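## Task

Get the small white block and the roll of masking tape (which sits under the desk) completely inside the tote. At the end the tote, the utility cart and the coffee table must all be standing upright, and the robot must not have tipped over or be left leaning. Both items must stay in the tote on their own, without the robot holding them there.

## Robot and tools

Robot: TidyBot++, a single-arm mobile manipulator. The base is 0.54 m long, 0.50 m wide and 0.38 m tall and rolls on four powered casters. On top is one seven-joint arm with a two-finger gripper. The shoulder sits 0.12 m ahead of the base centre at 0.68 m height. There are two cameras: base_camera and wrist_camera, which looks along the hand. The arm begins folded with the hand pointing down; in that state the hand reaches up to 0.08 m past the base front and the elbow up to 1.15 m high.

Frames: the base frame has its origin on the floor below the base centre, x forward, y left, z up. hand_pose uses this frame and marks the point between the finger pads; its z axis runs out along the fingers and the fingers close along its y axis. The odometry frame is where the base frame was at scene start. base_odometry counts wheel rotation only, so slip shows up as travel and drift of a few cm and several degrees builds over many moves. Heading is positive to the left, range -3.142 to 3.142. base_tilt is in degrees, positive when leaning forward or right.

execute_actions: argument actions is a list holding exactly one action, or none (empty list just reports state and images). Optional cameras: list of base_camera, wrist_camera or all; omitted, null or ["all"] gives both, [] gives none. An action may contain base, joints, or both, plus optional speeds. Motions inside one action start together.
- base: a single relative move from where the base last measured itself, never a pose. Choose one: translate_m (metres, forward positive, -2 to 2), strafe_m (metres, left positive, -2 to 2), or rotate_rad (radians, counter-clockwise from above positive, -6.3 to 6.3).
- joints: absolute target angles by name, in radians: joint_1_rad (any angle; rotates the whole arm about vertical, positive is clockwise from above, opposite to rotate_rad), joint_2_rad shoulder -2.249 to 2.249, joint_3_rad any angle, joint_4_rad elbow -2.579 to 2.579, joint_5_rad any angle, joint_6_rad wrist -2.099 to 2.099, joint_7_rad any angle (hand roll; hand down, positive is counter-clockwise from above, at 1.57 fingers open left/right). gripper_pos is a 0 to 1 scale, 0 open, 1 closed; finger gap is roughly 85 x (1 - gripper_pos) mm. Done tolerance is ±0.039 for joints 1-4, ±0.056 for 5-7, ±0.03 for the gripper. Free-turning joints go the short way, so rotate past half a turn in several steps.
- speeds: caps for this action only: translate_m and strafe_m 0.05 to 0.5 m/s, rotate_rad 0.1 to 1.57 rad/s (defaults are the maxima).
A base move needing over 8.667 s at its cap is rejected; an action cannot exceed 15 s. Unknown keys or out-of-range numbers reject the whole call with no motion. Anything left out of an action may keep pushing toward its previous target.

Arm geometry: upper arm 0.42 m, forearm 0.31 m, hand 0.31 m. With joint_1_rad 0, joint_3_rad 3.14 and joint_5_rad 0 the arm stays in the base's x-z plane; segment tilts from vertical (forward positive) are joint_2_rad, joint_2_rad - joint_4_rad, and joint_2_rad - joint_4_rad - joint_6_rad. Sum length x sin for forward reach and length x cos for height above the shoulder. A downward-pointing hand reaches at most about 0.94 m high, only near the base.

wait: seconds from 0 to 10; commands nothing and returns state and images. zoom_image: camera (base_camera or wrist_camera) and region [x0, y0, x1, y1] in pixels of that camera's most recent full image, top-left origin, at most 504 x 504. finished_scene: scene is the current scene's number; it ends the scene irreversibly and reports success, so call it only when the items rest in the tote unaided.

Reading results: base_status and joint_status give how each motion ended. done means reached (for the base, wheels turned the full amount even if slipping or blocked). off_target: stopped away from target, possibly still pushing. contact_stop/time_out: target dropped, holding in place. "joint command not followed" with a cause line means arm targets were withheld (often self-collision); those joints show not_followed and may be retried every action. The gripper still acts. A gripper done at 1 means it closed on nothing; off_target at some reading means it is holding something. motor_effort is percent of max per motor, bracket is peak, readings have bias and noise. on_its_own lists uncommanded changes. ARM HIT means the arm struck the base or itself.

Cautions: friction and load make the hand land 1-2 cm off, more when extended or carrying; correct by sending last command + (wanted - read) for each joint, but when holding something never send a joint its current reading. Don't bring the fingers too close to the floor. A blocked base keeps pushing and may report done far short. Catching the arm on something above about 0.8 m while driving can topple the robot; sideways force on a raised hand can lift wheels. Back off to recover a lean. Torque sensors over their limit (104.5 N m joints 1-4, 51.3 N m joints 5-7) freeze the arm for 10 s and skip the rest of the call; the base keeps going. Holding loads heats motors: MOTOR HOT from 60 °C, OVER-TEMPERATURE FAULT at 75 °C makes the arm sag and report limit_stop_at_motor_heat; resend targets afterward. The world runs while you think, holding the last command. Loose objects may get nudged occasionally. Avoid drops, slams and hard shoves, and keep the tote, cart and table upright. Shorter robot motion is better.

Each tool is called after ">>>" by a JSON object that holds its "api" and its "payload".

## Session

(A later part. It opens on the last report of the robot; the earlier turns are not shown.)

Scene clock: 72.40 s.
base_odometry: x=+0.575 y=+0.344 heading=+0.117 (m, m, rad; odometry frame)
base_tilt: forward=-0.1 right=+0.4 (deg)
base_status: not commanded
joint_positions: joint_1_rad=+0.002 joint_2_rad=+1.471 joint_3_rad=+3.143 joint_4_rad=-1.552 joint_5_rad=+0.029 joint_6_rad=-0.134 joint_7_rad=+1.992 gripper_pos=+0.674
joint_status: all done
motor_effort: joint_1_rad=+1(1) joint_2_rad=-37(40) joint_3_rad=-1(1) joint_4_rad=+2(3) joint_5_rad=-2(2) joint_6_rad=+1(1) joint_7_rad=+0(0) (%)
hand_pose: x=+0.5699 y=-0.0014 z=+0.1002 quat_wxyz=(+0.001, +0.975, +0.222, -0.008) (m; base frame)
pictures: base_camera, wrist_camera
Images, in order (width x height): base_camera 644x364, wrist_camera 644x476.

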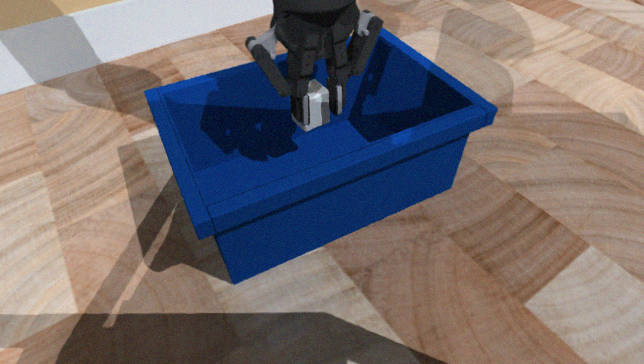

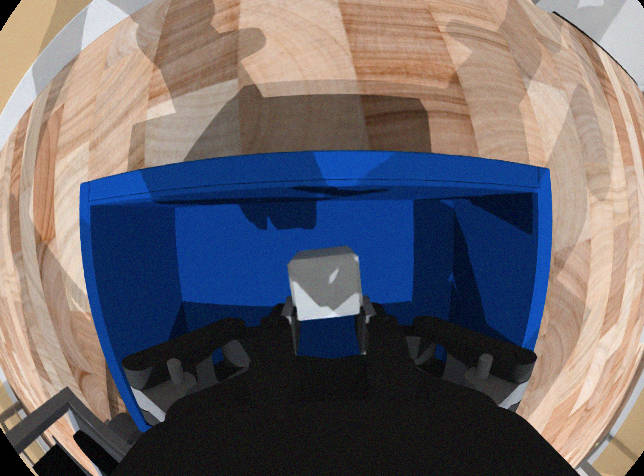

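A little lower, then release.

>>> {"api": "execute_actions", "payload": {"actions": [{"joints":{"joint_2_rad":1.54,"joint_4_rad":-1.49,"joint_6_rad":-0.09}}]}}

>>> {"api": "execute_actions", "payload": {"actions": [{"joints":{"gripper_pos":0.3}}]}}

>>> {"api": "execute_actions", "payload": {"actions": [{"joints":{"joint_2_rad":1.0,"joint_4_rad":-1.75,"joint_6_rad":-0.39}}]}}

Scene clock: 100.57 s.
base_odometry: x=+0.575 y=+0.344 heading=+0.117 (m, m, rad; odometry frame)
base_tilt: forward=-0.1 right=+0.5 (deg)
base_status: not commanded
joint_positions: joint_1_rad=+0.002 joint_2_rad=+1.531 joint_3_rad=+3.143 joint_4_rad=-1.499 joint_5_rad=+0.029 joint_6_rad=-0.112 joint_7_rad=+1.992 gripper_pos=+0.674
joint_status: all done
motor_effort: joint_1_rad=+1(0) joint_2_rad=-37(40) joint_3_rad=-1(1) joint_4_rad=+1(2) joint_5_rad=-2(2) joint_6_rad=+1(1) joint_7_rad=+0(0) (%)
hand_pose: x=+0.5748 y=-0.0012 z=+0.0749 quat_wxyz=(+0.002, +0.975, +0.222, +0.000) (m; base frame)
pictures: base_camera, wrist_camera
Images, in order (width x height): base_camera 644x364, wrist_camera 644x476.

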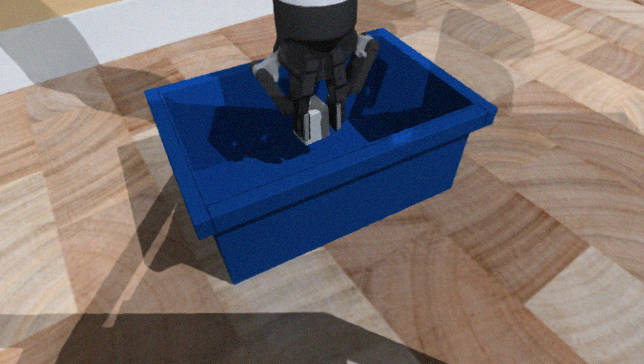

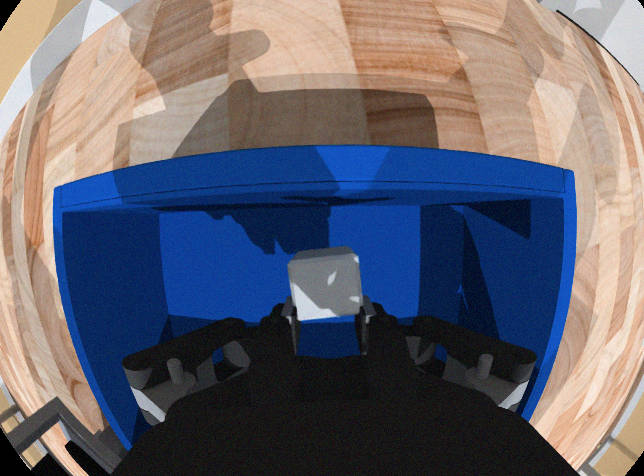

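Scene clock: 101.50 s.
base_odometry: x=+0.575 y=+0.344 heading=+0.117 (m, m, rad; odometry frame)
base_tilt: forward=-0.1 right=+0.4 (deg)
base_status: not commanded
joint_positions: joint_1_rad=+0.002 joint_2_rad=+1.531 joint_3_rad=+3.143 joint_4_rad=-1.499 joint_5_rad=+0.029 joint_6_rad=-0.112 joint_7_rad=+1.992 gripper_pos=+0.300
joint_status: all done
motor_effort: joint_1_rad=+1(1) joint_2_rad=-36(37) joint_3_rad=-1(1) joint_4_rad=+1(1) joint_5_rad=-2(1) joint_6_rad=+1(1) joint_7_rad=+0(0) (%)
hand_pose: x=+0.5748 y=-0.0012 z=+0.0749 quat_wxyz=(+0.002, +0.975, +0.222, +0.000) (m; base frame)
pictures: base_camera, wrist_camera
Images, in order (width x height): base_camera 644x364, wrist_camera 644x476.

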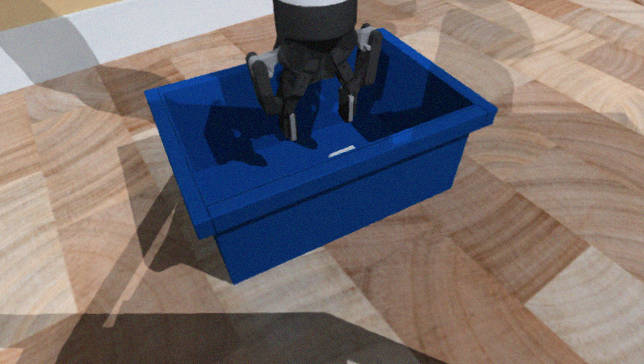

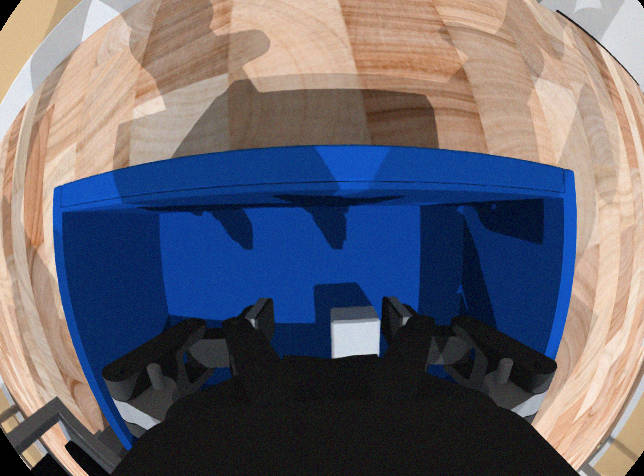

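Scene clock: 103.27 s.
base_odometry: x=+0.575 y=+0.344 heading=+0.117 (m, m, rad; odometry frame)
base_tilt: forward=-0.1 right=+0.5 (deg)
base_status: not commanded
joint_positions: joint_1_rad=+0.002 joint_2_rad=+1.011 joint_3_rad=+3.143 joint_4_rad=-1.738 joint_5_rad=+0.029 joint_6_rad=-0.368 joint_7_rad=+1.992 gripper_pos=+0.300
joint_status: all done
motor_effort: joint_1_rad=+1(1) joint_2_rad=-36(39) joint_3_rad=-1(1) joint_4_rad=+6(6) joint_5_rad=-2(1) joint_6_rad=+1(1) joint_7_rad=+0(0) (%)
hand_pose: x=+0.6035 y=-0.0034 z=+0.3035 quat_wxyz=(+0.008, +0.975, +0.221, +0.011) (m; base frame)
pictures: base_camera, wrist_camera
Images, in order (width x height): base_camera 644x364, wrist_camera 644x476.

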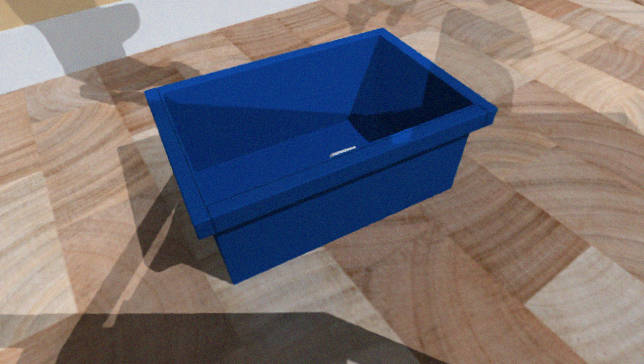

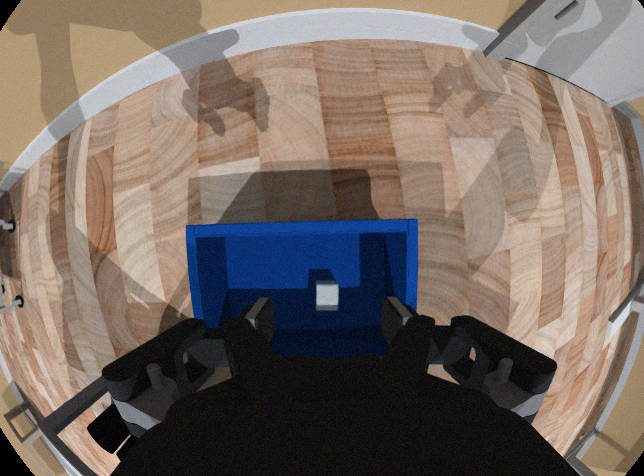

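>>> {"api": "execute_actions", "payload": {"actions": [{"base":{"translate_m":-0.25},"joints":{"joint_2_rad":-0.37,"joint_4_rad":-2.3,"joint_6_rad":-0.3,"joint_7_rad":1.57,"gripper_pos":0}}]}}

>>> {"api": "execute_actions", "payload": {"actions": [{"base":{"rotate_rad":-1.69}}]}}

>>> {"api": "execute_actions", "payload": {"actions": [{"base":{"translate_m":0.7}}]}}

Scene clock: 109.00 s.
base_odometry: x=+0.327 y=+0.315 heading=+0.118 (m, m, rad; odometry frame)
base_tilt: forward=-0.1 right=+0.4 (deg)
base_status: done
joint_positions: joint_1_rad=+0.002 joint_2_rad=-0.359 joint_3_rad=+3.142 joint_4_rad=-2.286 joint_5_rad=+0.029 joint_6_rad=-0.325 joint_7_rad=+1.603 gripper_pos=+0.000
joint_status: all done
motor_effort: joint_1_rad=+1(4) joint_2_rad=-6(38) joint_3_rad=+0(2) joint_4_rad=+21(20) joint_5_rad=-2(1) joint_6_rad=+8(8) joint_7_rad=+0(0) (%)
hand_pose: x=+0.5076 y=-0.0025 z=+0.7700 quat_wxyz=(+0.017, +0.902, +0.023, +0.430) (m; base frame)
pictures: base_camera, wrist_camera
Images, in order (width x height): base_camera 644x364, wrist_camera 644x476.

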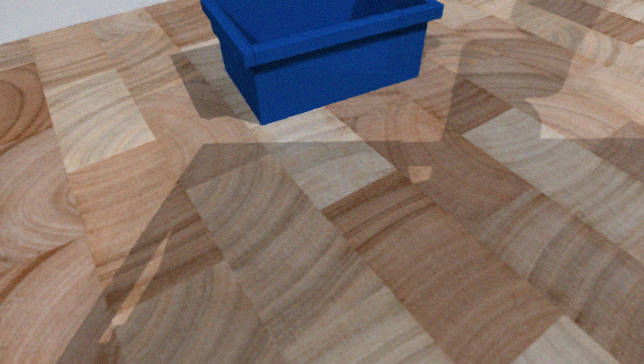

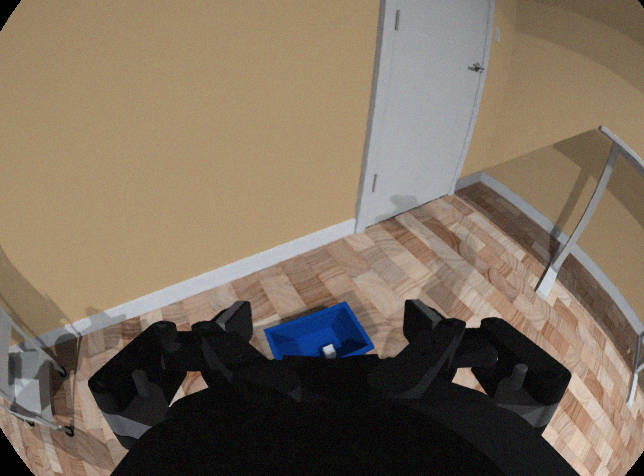

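Scene clock: 111.37 s.
base_odometry: x=+0.327 y=+0.315 heading=-1.572 (m, m, rad; odometry frame)
base_tilt: forward=+0.0 right=+0.4 (deg)
base_status: done
joint_positions: joint_1_rad=+0.002 joint_2_rad=-0.359 joint_3_rad=+3.142 joint_4_rad=-2.286 joint_5_rad=+0.029 joint_6_rad=-0.321 joint_7_rad=+1.603 gripper_pos=+0.000
joint_status: not commanded
motor_effort: joint_1_rad=+1(1) joint_2_rad=-6(7) joint_3_rad=+1(1) joint_4_rad=+20(21) joint_5_rad=-1(1) joint_6_rad=+8(8) joint_7_rad=+1(1) (%)
hand_pose: x=+0.5083 y=-0.0025 z=+0.7709 quat_wxyz=(+0.017, +0.902, +0.023, +0.432) (m; base frame)
pictures: base_camera, wrist_camera
Images, in order (width x height): base_camera 644x364, wrist_camera 644x476.

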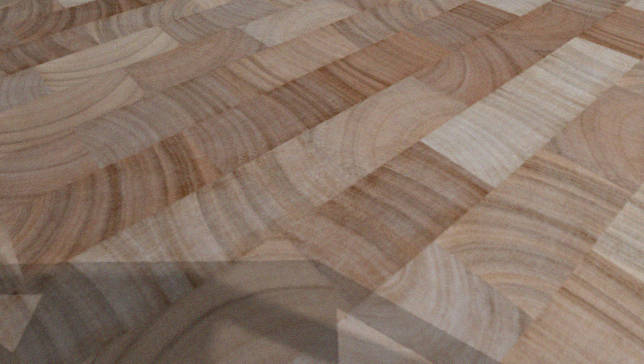

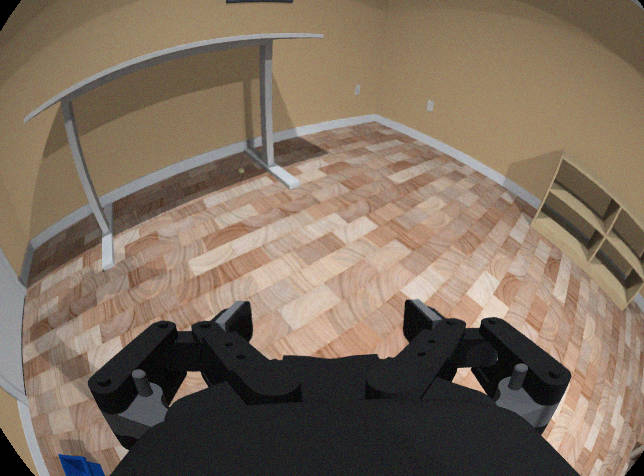

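Scene clock: 114.13 s.
base_odometry: x=+0.325 y=-0.385 heading=-1.573 (m, m, rad; odometry frame)
base_tilt: forward=-0.2 right=+0.5 (deg)
base_status: done
joint_positions: joint_1_rad=+0.002 joint_2_rad=-0.361 joint_3_rad=+3.142 joint_4_rad=-2.290 joint_5_rad=+0.029 joint_6_rad=-0.320 joint_7_rad=+1.603 gripper_pos=+0.000
joint_status: not commanded
motor_effort: joint_1_rad=+1(1) joint_2_rad=-6(9) joint_3_rad=+0(1) joint_4_rad=+21(21) joint_5_rad=-1(2) joint_6_rad=+8(8) joint_7_rad=+0(1) (%)
hand_pose: x=+0.5073 y=-0.0025 z=+0.7704 quat_wxyz=(+0.017, +0.902, +0.023, +0.432) (m; base frame)
pictures: base_camera, wrist_camera
Images, in order (width x height): base_camera 644x364, wrist_camera 644x476.

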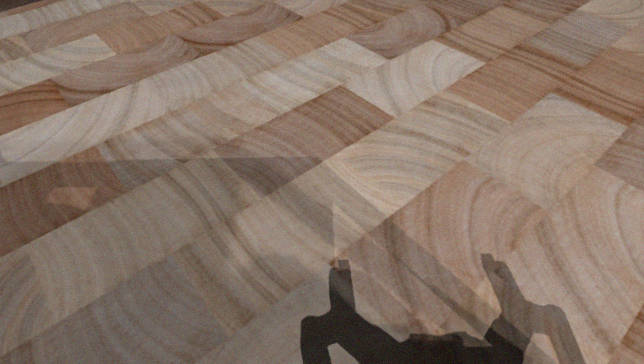

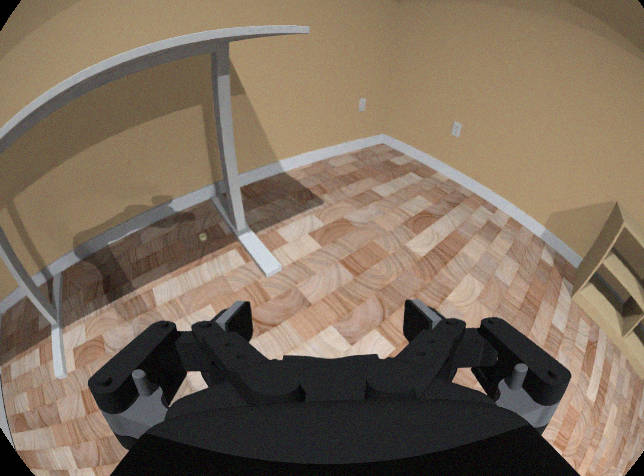

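>>> {"api": "execute_actions", "payload": {"actions": [{"base":{"rotate_rad":0.43},"joints":{"joint_6_rad":-0.45}}]}}

>>> {"api": "execute_actions", "payload": {"actions": [{"base":{"translate_m":0.3}}]}}

Scene clock: 118.80 s.
base_odometry: x=+0.325 y=-0.385 heading=-1.143 (m, m, rad; odometry frame)
base_tilt: forward=-0.1 right=+0.4 (deg)
base_status: done
joint_positions: joint_1_rad=+0.002 joint_2_rad=-0.361 joint_3_rad=+3.140 joint_4_rad=-2.296 joint_5_rad=+0.028 joint_6_rad=-0.439 joint_7_rad=+1.603 gripper_pos=+0.000
joint_status: all done
motor_effort: joint_1_rad=+1(0) joint_2_rad=-6(6) joint_3_rad=+0(1) joint_4_rad=+20(21) joint_5_rad=-1(1) joint_6_rad=+7(8) joint_7_rad=+0(0) (%)
hand_pose: x=+0.4802 y=-0.0026 z=+0.7396 quat_wxyz=(+0.017, +0.927, +0.024, +0.374) (m; base frame)
pictures: base_camera, wrist_camera
Images, in order (width x height): base_camera 644x364, wrist_camera 644x476.

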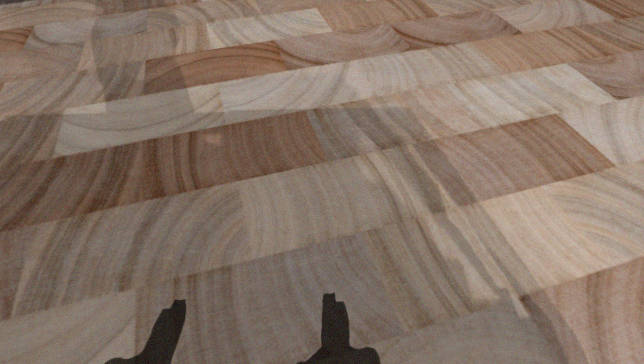

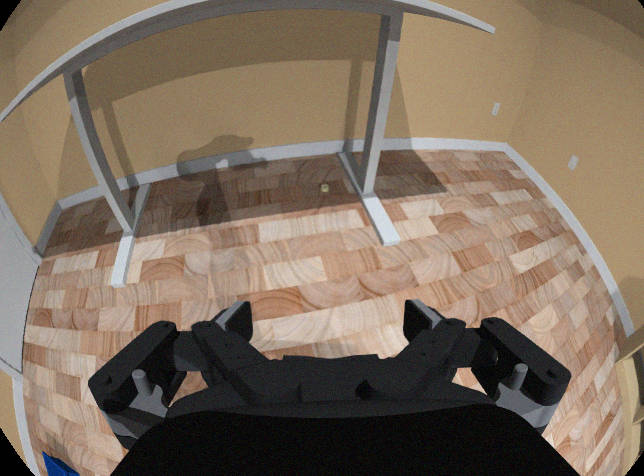

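Scene clock: 120.70 s.
base_odometry: x=+0.450 y=-0.658 heading=-1.143 (m, m, rad; odometry frame)
base_tilt: forward=-0.1 right=+0.5 (deg)
base_status: done
joint_positions: joint_1_rad=+0.002 joint_2_rad=-0.363 joint_3_rad=+3.140 joint_4_rad=-2.296 joint_5_rad=+0.028 joint_6_rad=-0.439 joint_7_rad=+1.603 gripper_pos=+0.000
joint_status: not commanded
motor_effort: joint_1_rad=+1(0) joint_2_rad=-6(8) joint_3_rad=+1(0) joint_4_rad=+20(21) joint_5_rad=-2(1) joint_6_rad=+7(8) joint_7_rad=+0(0) (%)
hand_pose: x=+0.4802 y=-0.0026 z=+0.7400 quat_wxyz=(+0.017, +0.927, +0.024, +0.375) (m; base frame)
pictures: base_camera, wrist_camera
Images, in order (width x height): base_camera 644x364, wrist_camera 644x476.

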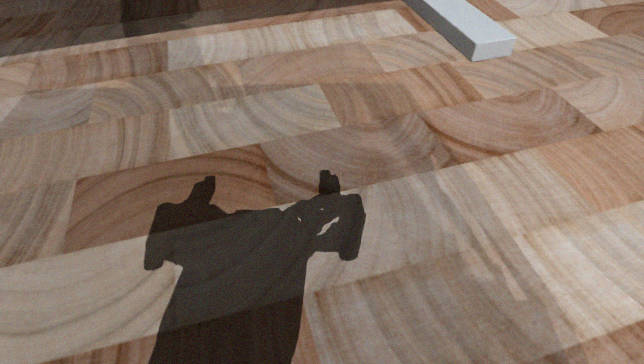

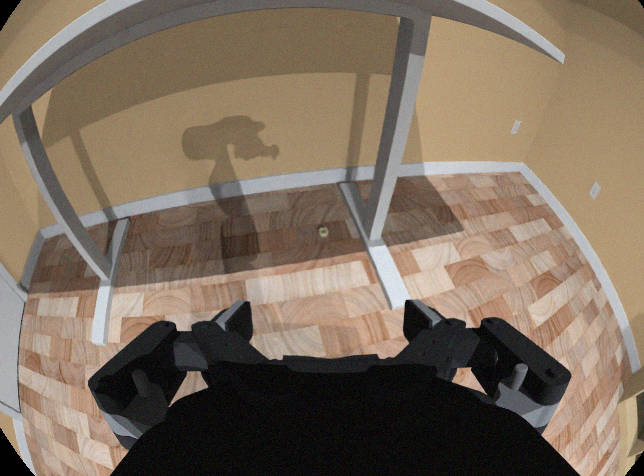

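>>> {"api": "execute_actions", "payload": {"actions": [{"joints":{"joint_2_rad":1.0,"joint_4_rad":-2.0,"joint_6_rad":-0.2}}], "cameras": []}}

>>> {"api": "execute_actions", "payload": {"actions": [{"joints":{"joint_2_rad":1.466,"joint_4_rad":-1.125,"joint_6_rad":-0.55,"joint_7_rad":1.57}}]}}

>>> {"api": "execute_actions", "payload": {"actions": [{"base":{"translate_m":0.3},"speeds":{"translate_m":0.3}}]}}

Scene clock: 127.93 s.
base_odometry: x=+0.450 y=-0.658 heading=-1.143 (m, m, rad; odometry frame)
base_tilt: forward=-0.1 right=+0.5 (deg)
base_status: not commanded
joint_positions: joint_1_rad=+0.002 joint_2_rad=+0.990 joint_3_rad=+3.140 joint_4_rad=-2.014 joint_5_rad=+0.028 joint_6_rad=-0.225 joint_7_rad=+1.603 gripper_pos=+0.000
joint_status: all done
motor_effort: joint_1_rad=+1(1) joint_2_rad=-31(32) joint_3_rad=-1(1) joint_4_rad=+1(21) joint_5_rad=-2(2) joint_6_rad=+0(7) joint_7_rad=+1(0) (%)
hand_pose: x=+0.4867 y=-0.0006 z=+0.2913 quat_wxyz=(+0.001, +0.999, +0.029, -0.044) (m; base frame)
pictures: none
No camera images: the call's "cameras" was empty. Leave "cameras" out to get every camera's image.

Scene clock: 130.10 s.
base_odometry: x=+0.450 y=-0.658 heading=-1.143 (m, m, rad; odometry frame)
base_tilt: forward=+0.0 right=+0.5 (deg)
base_status: not commanded
joint_positions: joint_1_rad=+0.002 joint_2_rad=+1.450 joint_3_rad=+3.140 joint_4_rad=-1.138 joint_5_rad=+0.028 joint_6_rad=-0.525 joint_7_rad=+1.603 gripper_pos=+0.000
joint_status: all done
motor_effort: joint_1_rad=+1(1) joint_2_rad=-43(44) joint_3_rad=-1(1) joint_4_rad=+9(9) joint_5_rad=-2(1) joint_6_rad=+1(1) joint_7_rad=+1(0) (%)
hand_pose: x=+0.7107 y=-0.0034 z=+0.1539 quat_wxyz=(+0.007, +1.000, +0.027, +0.014) (m; base frame)
pictures: base_camera, wrist_camera
Images, in order (width x height): base_camera 644x364, wrist_camera 644x476.

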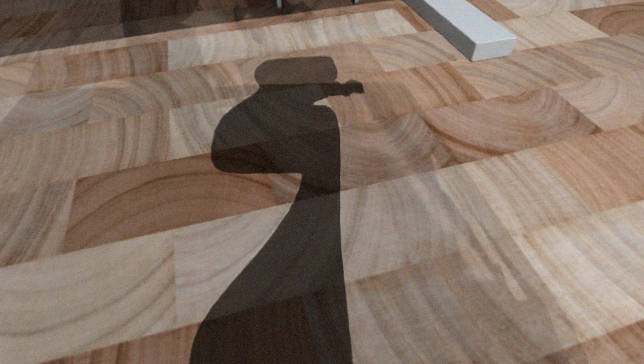

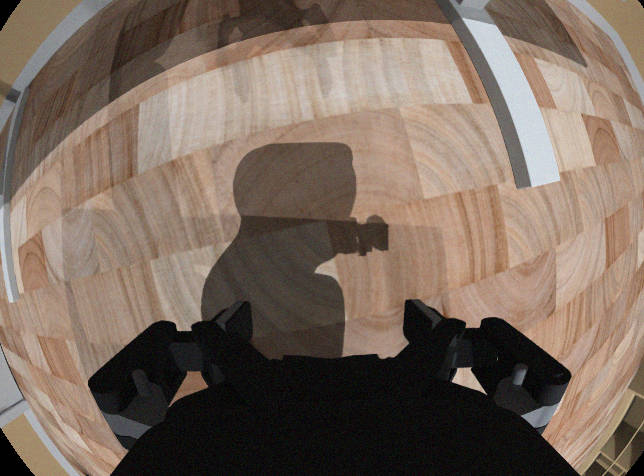

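Scene clock: 132.07 s.
base_odometry: x=+0.575 y=-0.931 heading=-1.142 (m, m, rad; odometry frame)
base_tilt: forward=-0.1 right=+0.5 (deg)
base_status: done
joint_positions: joint_1_rad=+0.002 joint_2_rad=+1.452 joint_3_rad=+3.140 joint_4_rad=-1.131 joint_5_rad=+0.028 joint_6_rad=-0.530 joint_7_rad=+1.603 gripper_pos=+0.000
joint_status: not commanded
motor_effort: joint_1_rad=+1(3) joint_2_rad=-43(44) joint_3_rad=-1(2) joint_4_rad=+9(10) joint_5_rad=-1(1) joint_6_rad=+1(1) joint_7_rad=+0(0) (%)
hand_pose: x=+0.7125 y=-0.0034 z=+0.1542 quat_wxyz=(+0.007, +1.000, +0.027, +0.014) (m; base frame)
pictures: base_camera, wrist_camera
Images, in order (width x height): base_camera 644x364, wrist_camera 644x476.

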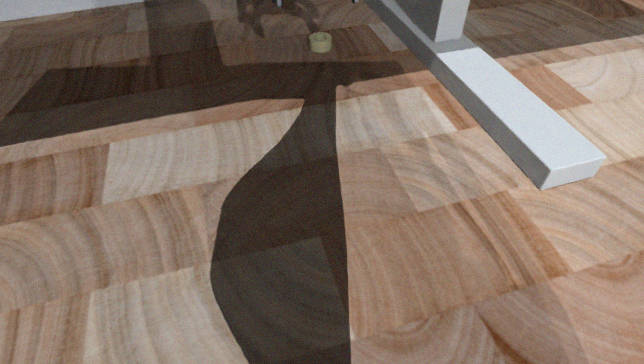

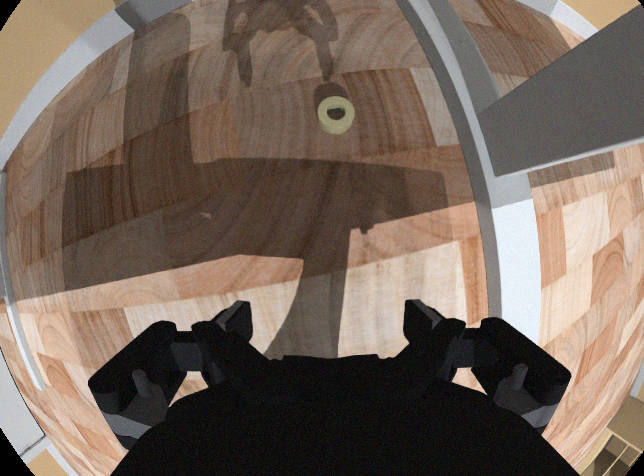

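>>> {"api": "execute_actions", "payload": {"actions": [{"base":{"translate_m":0.14},"joints":{"joint_2_rad":1.62,"joint_4_rad":-1.03,"joint_6_rad":-0.50},"speeds":{"translate_m":0.15}}]}}

Scene clock: 140.73 s.
base_odometry: x=+0.633 y=-1.058 heading=-1.141 (m, m, rad; odometry frame)
base_tilt: forward=+0.0 right=+0.4 (deg)
base_status: done
joint_positions: joint_1_rad=+0.002 joint_2_rad=+1.620 joint_3_rad=+3.140 joint_4_rad=-1.033 joint_5_rad=+0.028 joint_6_rad=-0.520 joint_7_rad=+1.603 gripper_pos=+0.000
joint_status: all done
motor_effort: joint_1_rad=+1(3) joint_2_rad=-42(45) joint_3_rad=-1(1) joint_4_rad=+7(10) joint_5_rad=-1(1) joint_6_rad=+1(1) joint_7_rad=+1(0) (%)
hand_pose: x=+0.6771 y=-0.0033 z=+0.0725 quat_wxyz=(+0.006, +0.999, +0.027, -0.016) (m; base frame)
pictures: base_camera, wrist_camera
Images, in order (width x height): base_camera 644x364, wrist_camera 644x476.

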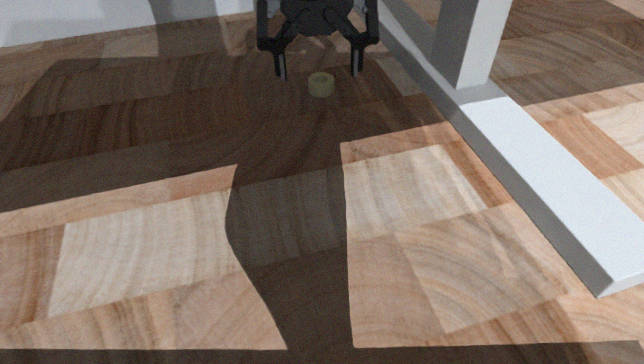

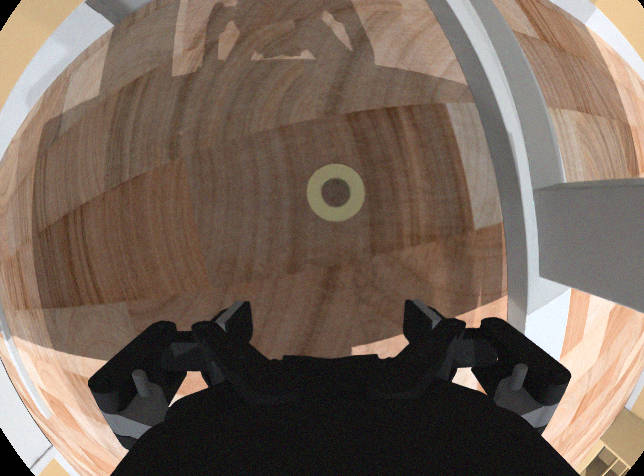

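>>> {"api": "execute_actions", "payload": {"actions": [{"base":{"translate_m":0.065},"joints":{"joint_2_rad":1.68,"joint_4_rad":-0.97,"joint_6_rad":-0.48},"speeds":{"translate_m":0.1}}]}}

Scene clock: 146.63 s.
base_odometry: x=+0.660 y=-1.118 heading=-1.141 (m, m, rad; odometry frame)
base_tilt: forward=+0.0 right=+0.4 (deg)
base_status: done
joint_positions: joint_1_rad=+0.002 joint_2_rad=+1.669 joint_3_rad=+3.140 joint_4_rad=-0.973 joint_5_rad=+0.028 joint_6_rad=-0.501 joint_7_rad=+1.603 gripper_pos=+0.000
joint_status: all done
motor_effort: joint_1_rad=+1(2) joint_2_rad=-42(43) joint_3_rad=-1(1) joint_4_rad=+8(8) joint_5_rad=-1(1) joint_6_rad=+1(1) joint_7_rad=+0(1) (%)
hand_pose: x=+0.6879 y=-0.0032 z=+0.0534 quat_wxyz=(+0.006, +1.000, +0.027, -0.001) (m; base frame)
pictures: base_camera, wrist_camera
Images, in order (width x height): base_camera 644x364, wrist_camera 644x476.

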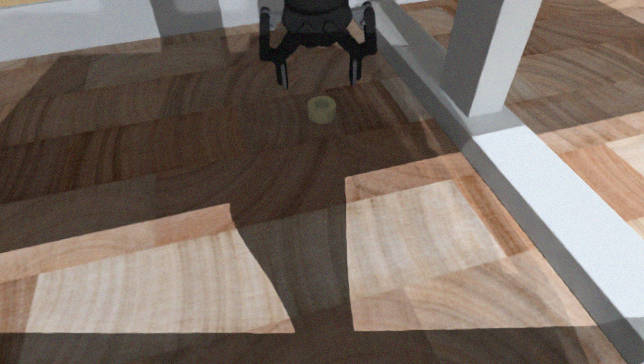

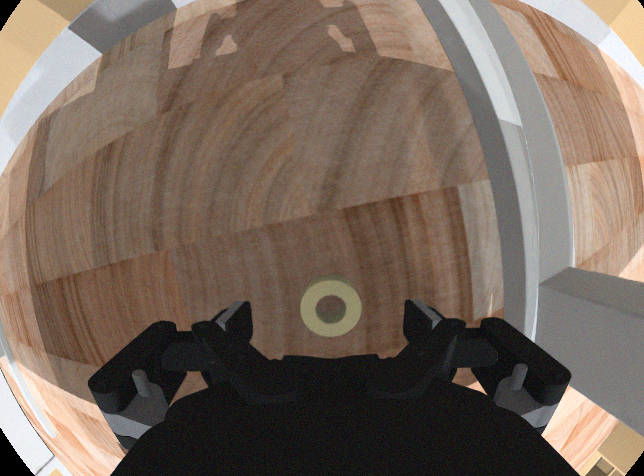

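>>> {"api": "execute_actions", "payload": {"actions": [{"base":{"translate_m":-0.02},"joints":{"joint_2_rad":1.73,"joint_4_rad":-0.94,"joint_6_rad":-0.46}}]}}

Scene clock: 149.83 s.
base_odometry: x=+0.652 y=-1.099 heading=-1.141 (m, m, rad; odometry frame)
base_tilt: forward=+0.0 right=+0.4 (deg)
base_status: done
joint_positions: joint_1_rad=+0.002 joint_2_rad=+1.726 joint_3_rad=+3.140 joint_4_rad=-0.948 joint_5_rad=+0.028 joint_6_rad=-0.484 joint_7_rad=+1.603 gripper_pos=+0.000
joint_status: all done
motor_effort: joint_1_rad=+1(2) joint_2_rad=-41(45) joint_3_rad=-1(1) joint_4_rad=+7(8) joint_5_rad=-1(1) joint_6_rad=+1(1) joint_7_rad=+1(0) (%)
hand_pose: x=+0.6709 y=-0.0031 z=+0.0247 quat_wxyz=(+0.006, +1.000, +0.027, -0.009) (m; base frame)
pictures: base_camera, wrist_camera
Images, in order (width x height): base_camera 644x364, wrist_camera 644x476.

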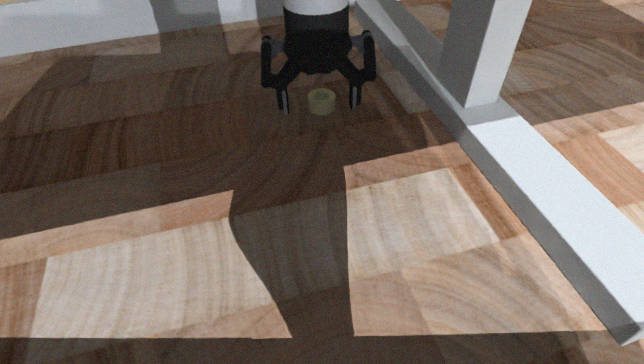

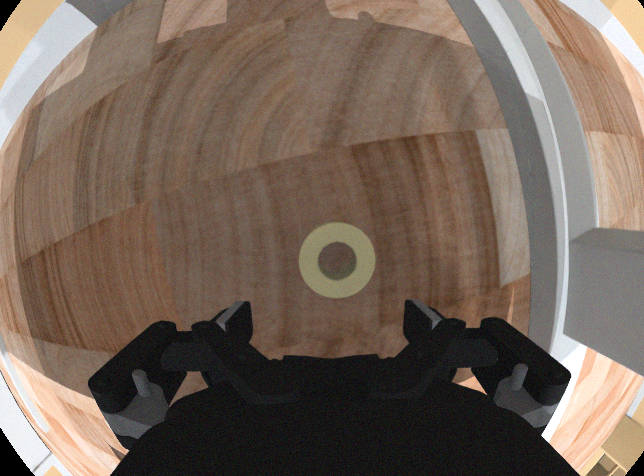

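>>> {"api": "execute_actions", "payload": {"actions": [{"base":{"translate_m":0.022}}]}}

Scene clock: 152.77 s.
base_odometry: x=+0.661 y=-1.119 heading=-1.141 (m, m, rad; odometry frame)
base_tilt: forward=+0.0 right=+0.4 (deg)
base_status: done
joint_positions: joint_1_rad=+0.002 joint_2_rad=+1.726 joint_3_rad=+3.140 joint_4_rad=-0.942 joint_5_rad=+0.028 joint_6_rad=-0.481 joint_7_rad=+1.603 gripper_pos=+0.000
joint_status: not commanded
motor_effort: joint_1_rad=+0(1) joint_2_rad=-42(43) joint_3_rad=-1(1) joint_4_rad=+7(9) joint_5_rad=-1(2) joint_6_rad=+1(1) joint_7_rad=+0(0) (%)
hand_pose: x=+0.6757 y=-0.0030 z=+0.0256 quat_wxyz=(+0.006, +1.000, +0.027, -0.004) (m; base frame)
pictures: base_camera, wrist_camera
Images, in order (width x height): base_camera 644x364, wrist_camera 644x476.

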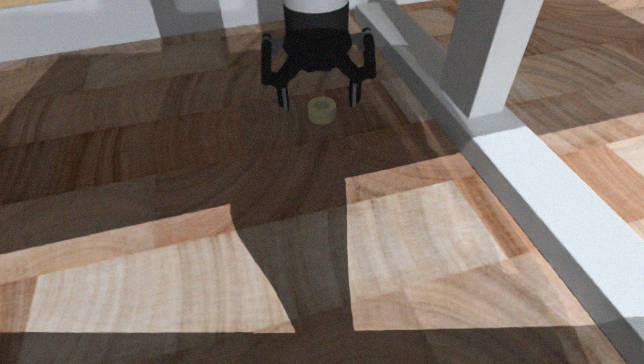

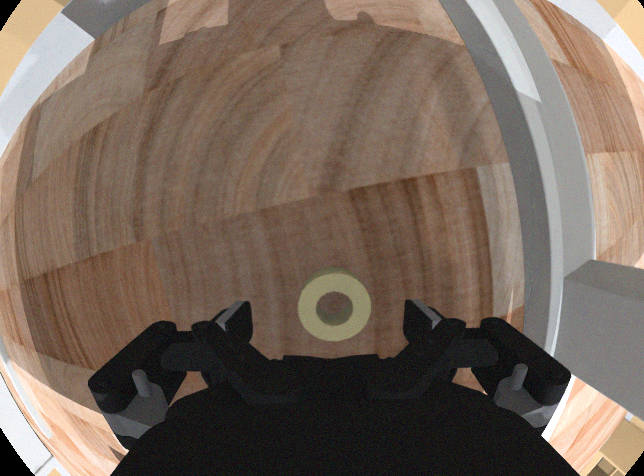

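>>> {"api": "execute_actions", "payload": {"actions": [{"joints":{"gripper_pos":0.45}}]}}

Scene clock: 155.43 s.
base_odometry: x=+0.661 y=-1.119 heading=-1.141 (m, m, rad; odometry frame)
base_tilt: forward=+0.0 right=+0.5 (deg)
base_status: not commanded
joint_positions: joint_1_rad=+0.002 joint_2_rad=+1.726 joint_3_rad=+3.140 joint_4_rad=-0.942 joint_5_rad=+0.028 joint_6_rad=-0.481 joint_7_rad=+1.603 gripper_pos=+0.450
joint_status: all done
motor_effort: joint_1_rad=+1(1) joint_2_rad=-42(42) joint_3_rad=-1(1) joint_4_rad=+7(7) joint_5_rad=-1(2) joint_6_rad=+1(1) joint_7_rad=+1(0) (%)
hand_pose: x=+0.6757 y=-0.0030 z=+0.0256 quat_wxyz=(+0.006, +1.000, +0.027, -0.004) (m; base frame)
pictures: base_camera, wrist_camera
Images, in order (width x height): base_camera 644x364, wrist_camera 644x476.

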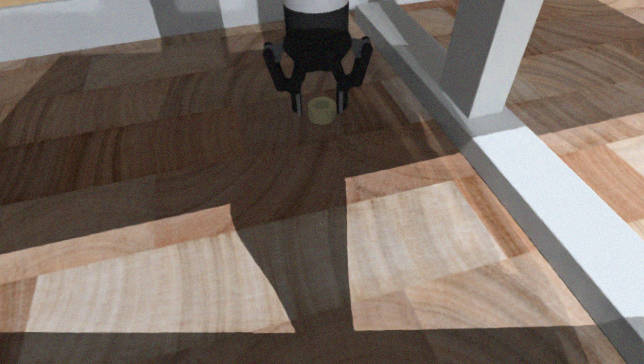

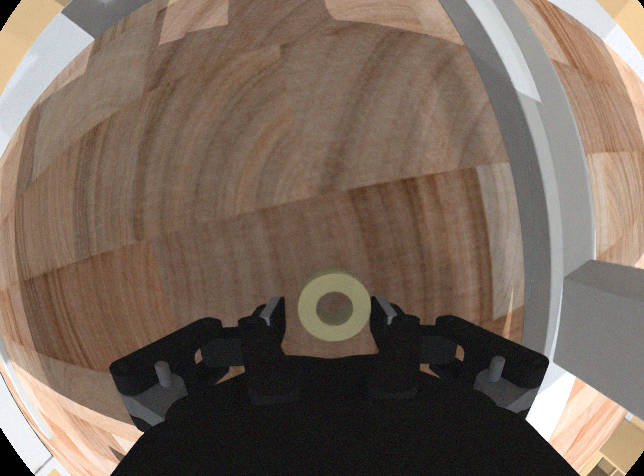

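>>> {"api": "execute_actions", "payload": {"actions": [{"base":{"translate_m":0.006}}], "cameras": []}}

>>> {"api": "execute_actions", "payload": {"actions": [{"joints":{"gripper_pos":1}}]}}

>>> {"api": "execute_actions", "payload": {"actions": [{"joints":{"joint_2_rad":1.5,"joint_4_rad":-1.08,"joint_6_rad":-0.55}}]}}

Scene clock: 159.03 s.
base_odometry: x=+0.664 y=-1.125 heading=-1.140 (m, m, rad; odometry frame)
base_tilt: forward=-0.1 right=+0.4 (deg)
base_status: done
joint_positions: joint_1_rad=+0.002 joint_2_rad=+1.726 joint_3_rad=+3.140 joint_4_rad=-0.941 joint_5_rad=+0.028 joint_6_rad=-0.481 joint_7_rad=+1.603 gripper_pos=+0.450
joint_status: not commanded
motor_effort: joint_1_rad=+1(1) joint_2_rad=-42(43) joint_3_rad=-1(1) joint_4_rad=+7(9) joint_5_rad=-1(2) joint_6_rad=+1(2) joint_7_rad=+0(0) (%)
hand_pose: x=+0.6762 y=-0.0030 z=+0.0257 quat_wxyz=(+0.006, +1.000, +0.027, -0.003) (m; base frame)
pictures: none
No camera images: the call's "cameras" was empty. Leave "cameras" out to get every camera's image.

Scene clock: 159.87 s.
base_odometry: x=+0.664 y=-1.125 heading=-1.140 (m, m, rad; odometry frame)
base_tilt: forward=+0.0 right=+0.4 (deg)
base_status: not commanded
joint_positions: joint_1_rad=+0.002 joint_2_rad=+1.724 joint_3_rad=+3.140 joint_4_rad=-0.942 joint_5_rad=+0.028 joint_6_rad=-0.482 joint_7_rad=+1.603 gripper_pos=+0.625
joint_status: gripper_pos off_target (ended at +0.625, target +1.000)
motor_effort: joint_1_rad=+1(0) joint_2_rad=-41(43) joint_3_rad=-1(1) joint_4_rad=+7(11) joint_5_rad=-2(2) joint_6_rad=+1(7) joint_7_rad=+0(1) (%)
hand_pose: x=+0.6768 y=-0.0030 z=+0.0268 quat_wxyz=(+0.006, +1.000, +0.027, -0.003) (m; base frame)
pictures: base_camera, wrist_camera
Images, in order (width x height): base_camera 644x364, wrist_camera 644x476.

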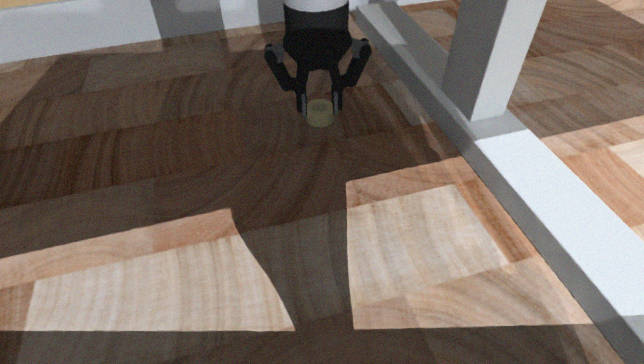

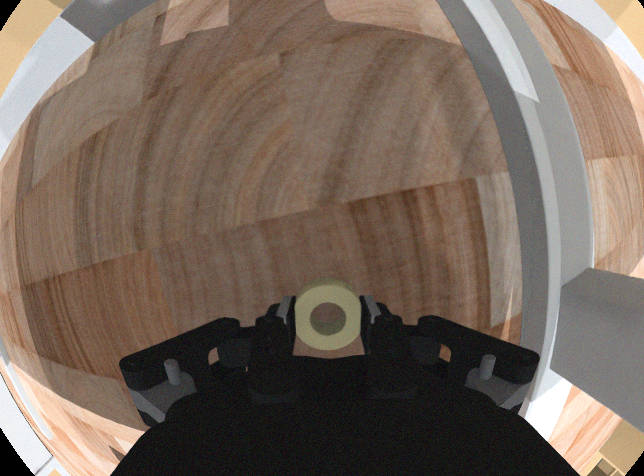

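Scene clock: 161.47 s.
base_odometry: x=+0.664 y=-1.125 heading=-1.140 (m, m, rad; odometry frame)
base_tilt: forward=-0.1 right=+0.4 (deg)
base_status: not commanded
joint_positions: joint_1_rad=+0.002 joint_2_rad=+1.496 joint_3_rad=+3.140 joint_4_rad=-1.069 joint_5_rad=+0.028 joint_6_rad=-0.527 joint_7_rad=+1.603 gripper_pos=+0.625
joint_status: all done
motor_effort: joint_1_rad=+1(1) joint_2_rad=-44(45) joint_3_rad=-1(1) joint_4_rad=+9(10) joint_5_rad=-2(1) joint_6_rad=+1(2) joint_7_rad=+1(1) (%)
hand_pose: x=+0.7256 y=-0.0035 z=+0.1391 quat_wxyz=(+0.007, +0.999, +0.027, +0.025) (m; base frame)
pictures: base_camera, wrist_camera
Images, in order (width x height): base_camera 644x364, wrist_camera 644x476.

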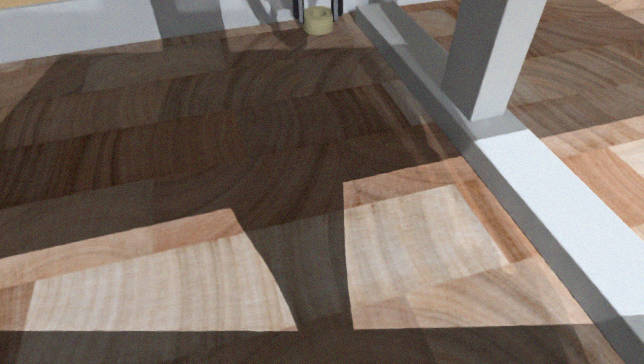

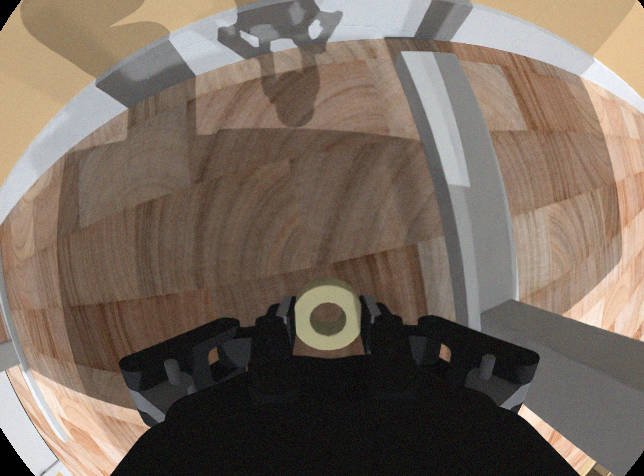

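>>> {"api": "execute_actions", "payload": {"actions": [{"base":{"translate_m":-0.75},"speeds":{"translate_m":0.4}}]}}

>>> {"api": "execute_actions", "payload": {"actions": [{"joints":{"joint_2_rad":1.0,"joint_4_rad":-1.75,"joint_6_rad":-0.39,"joint_7_rad":1.3}}], "cameras": ["wrist_camera"]}}

>>> {"api": "execute_actions", "payload": {"actions": [{"base":{"rotate_rad":1.96},"speeds":{"rotate_rad":1.0}}]}}

>>> {"api": "execute_actions", "payload": {"actions": [{"base":{"translate_m":0.4},"speeds":{"translate_m":0.4}}]}}

Scene clock: 170.53 s.
base_odometry: x=+0.350 y=-0.443 heading=-1.140 (m, m, rad; odometry frame)
base_tilt: forward=-0.1 right=+0.4 (deg)
base_status: done
joint_positions: joint_1_rad=+0.002 joint_2_rad=+1.496 joint_3_rad=+3.140 joint_4_rad=-1.075 joint_5_rad=+0.028 joint_6_rad=-0.530 joint_7_rad=+1.603 gripper_pos=+0.625
joint_status: not commanded
motor_effort: joint_1_rad=+1(3) joint_2_rad=-43(45) joint_3_rad=-1(2) joint_4_rad=+9(11) joint_5_rad=-1(1) joint_6_rad=+1(2) joint_7_rad=+1(0) (%)
hand_pose: x=+0.7214 y=-0.0034 z=+0.1380 quat_wxyz=(+0.007, +0.999, +0.027, +0.020) (m; base frame)
pictures: base_camera, wrist_camera
Images, in order (width x height): base_camera 644x364, wrist_camera 644x476.

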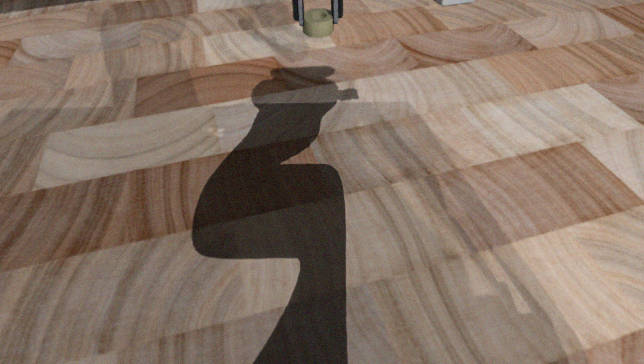

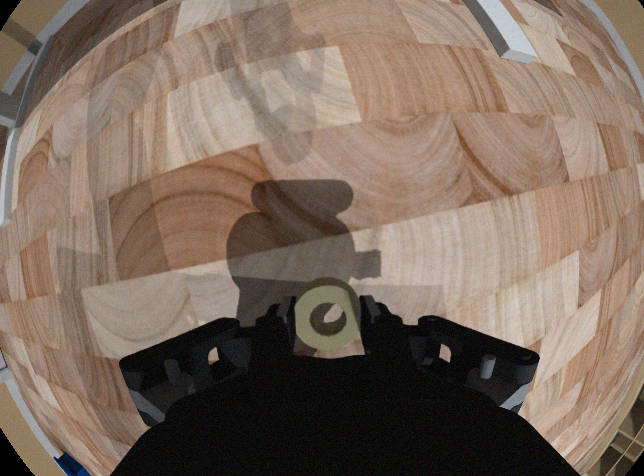

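Scene clock: 172.47 s.
base_odometry: x=+0.350 y=-0.443 heading=-1.140 (m, m, rad; odometry frame)
base_tilt: forward=+0.1 right=+0.5 (deg)
base_status: not commanded
joint_positions: joint_1_rad=+0.002 joint_2_rad=+1.016 joint_3_rad=+3.140 joint_4_rad=-1.740 joint_5_rad=+0.028 joint_6_rad=-0.415 joint_7_rad=+1.332 gripper_pos=+0.625
joint_status: all done
motor_effort: joint_1_rad=+1(1) joint_2_rad=-35(44) joint_3_rad=-1(1) joint_4_rad=+6(10) joint_5_rad=-2(2) joint_6_rad=+0(2) joint_7_rad=+1(0) (%)
hand_pose: x=+0.5858 y=-0.0022 z=+0.3009 quat_wxyz=(+0.007, +0.994, -0.107, -0.014) (m; base frame)
pictures: wrist_camera
Images, in order (width x height): wrist_camera 644x476.

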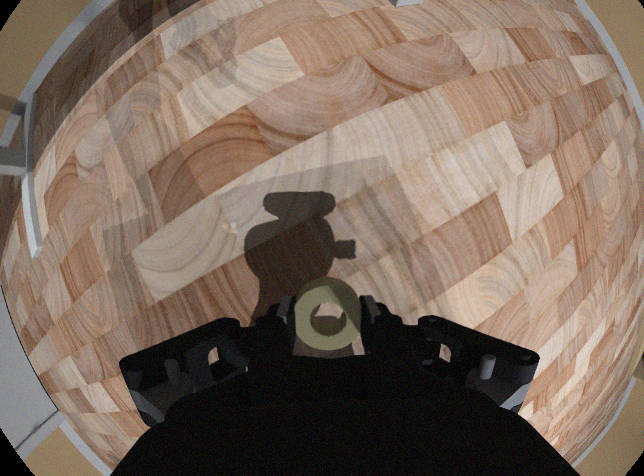

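Scene clock: 175.43 s.
base_odometry: x=+0.350 y=-0.443 heading=+0.820 (m, m, rad; odometry frame)
base_tilt: forward=+0.0 right=+0.4 (deg)
base_status: done
joint_positions: joint_1_rad=-0.003 joint_2_rad=+1.016 joint_3_rad=+3.138 joint_4_rad=-1.740 joint_5_rad=+0.028 joint_6_rad=-0.411 joint_7_rad=+1.332 gripper_pos=+0.625
joint_status: not commanded
motor_effort: joint_1_rad=+1(5) joint_2_rad=-35(35) joint_3_rad=-1(3) joint_4_rad=+6(6) joint_5_rad=-1(1) joint_6_rad=+1(0) joint_7_rad=+0(1) (%)
hand_pose: x=+0.5871 y=+0.0015 z=+0.3009 quat_wxyz=(+0.005, +0.995, -0.104, -0.012) (m; base frame)
pictures: base_camera, wrist_camera
Images, in order (width x height): base_camera 644x364, wrist_camera 644x476.

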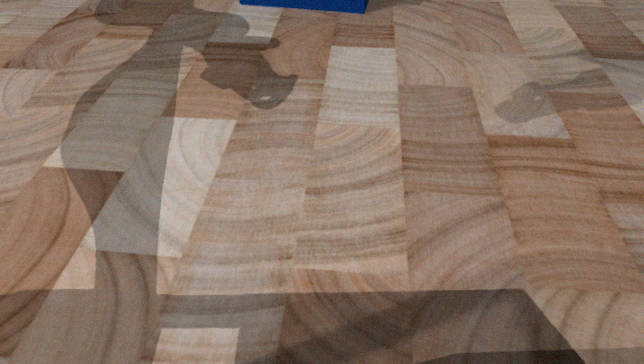

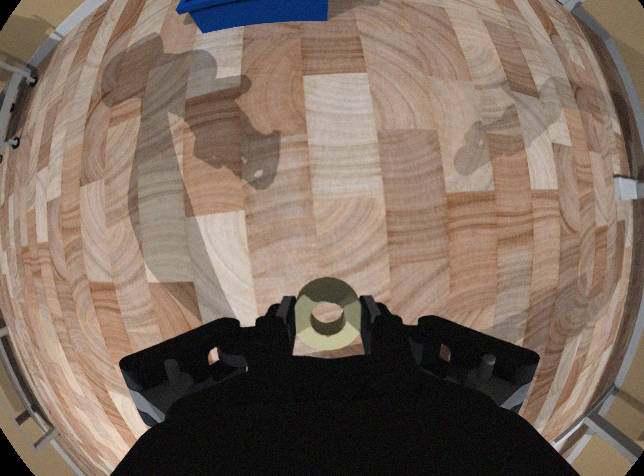

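Scene clock: 177.60 s.
base_odometry: x=+0.623 y=-0.151 heading=+0.821 (m, m, rad; odometry frame)
base_tilt: forward=+0.0 right=+0.4 (deg)
base_status: done
joint_positions: joint_1_rad=-0.003 joint_2_rad=+1.016 joint_3_rad=+3.138 joint_4_rad=-1.744 joint_5_rad=+0.028 joint_6_rad=-0.409 joint_7_rad=+1.332 gripper_pos=+0.625
joint_status: not commanded
motor_effort: joint_1_rad=+1(0) joint_2_rad=-35(37) joint_3_rad=-1(1) joint_4_rad=+6(7) joint_5_rad=-2(1) joint_6_rad=+1(0) joint_7_rad=+1(1) (%)
hand_pose: x=+0.5854 y=+0.0015 z=+0.3007 quat_wxyz=(+0.005, +0.995, -0.104, -0.013) (m; base frame)
pictures: base_camera, wrist_camera
Images, in order (width x height): base_camera 644x364, wrist_camera 644x476.

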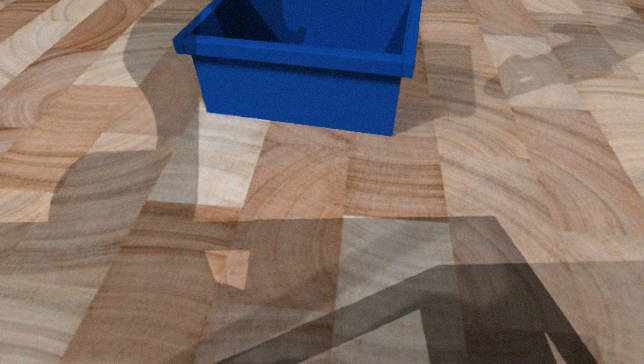

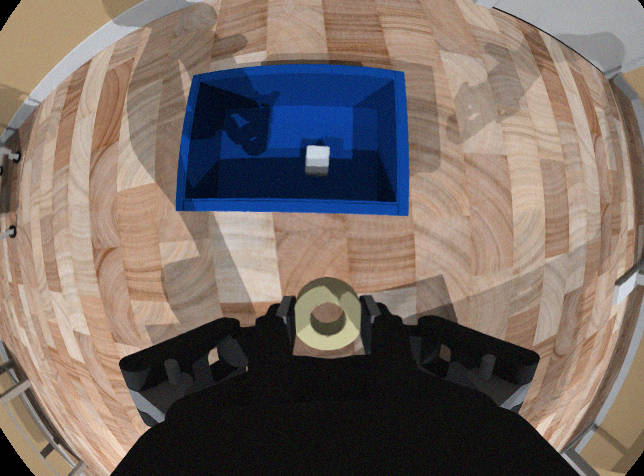

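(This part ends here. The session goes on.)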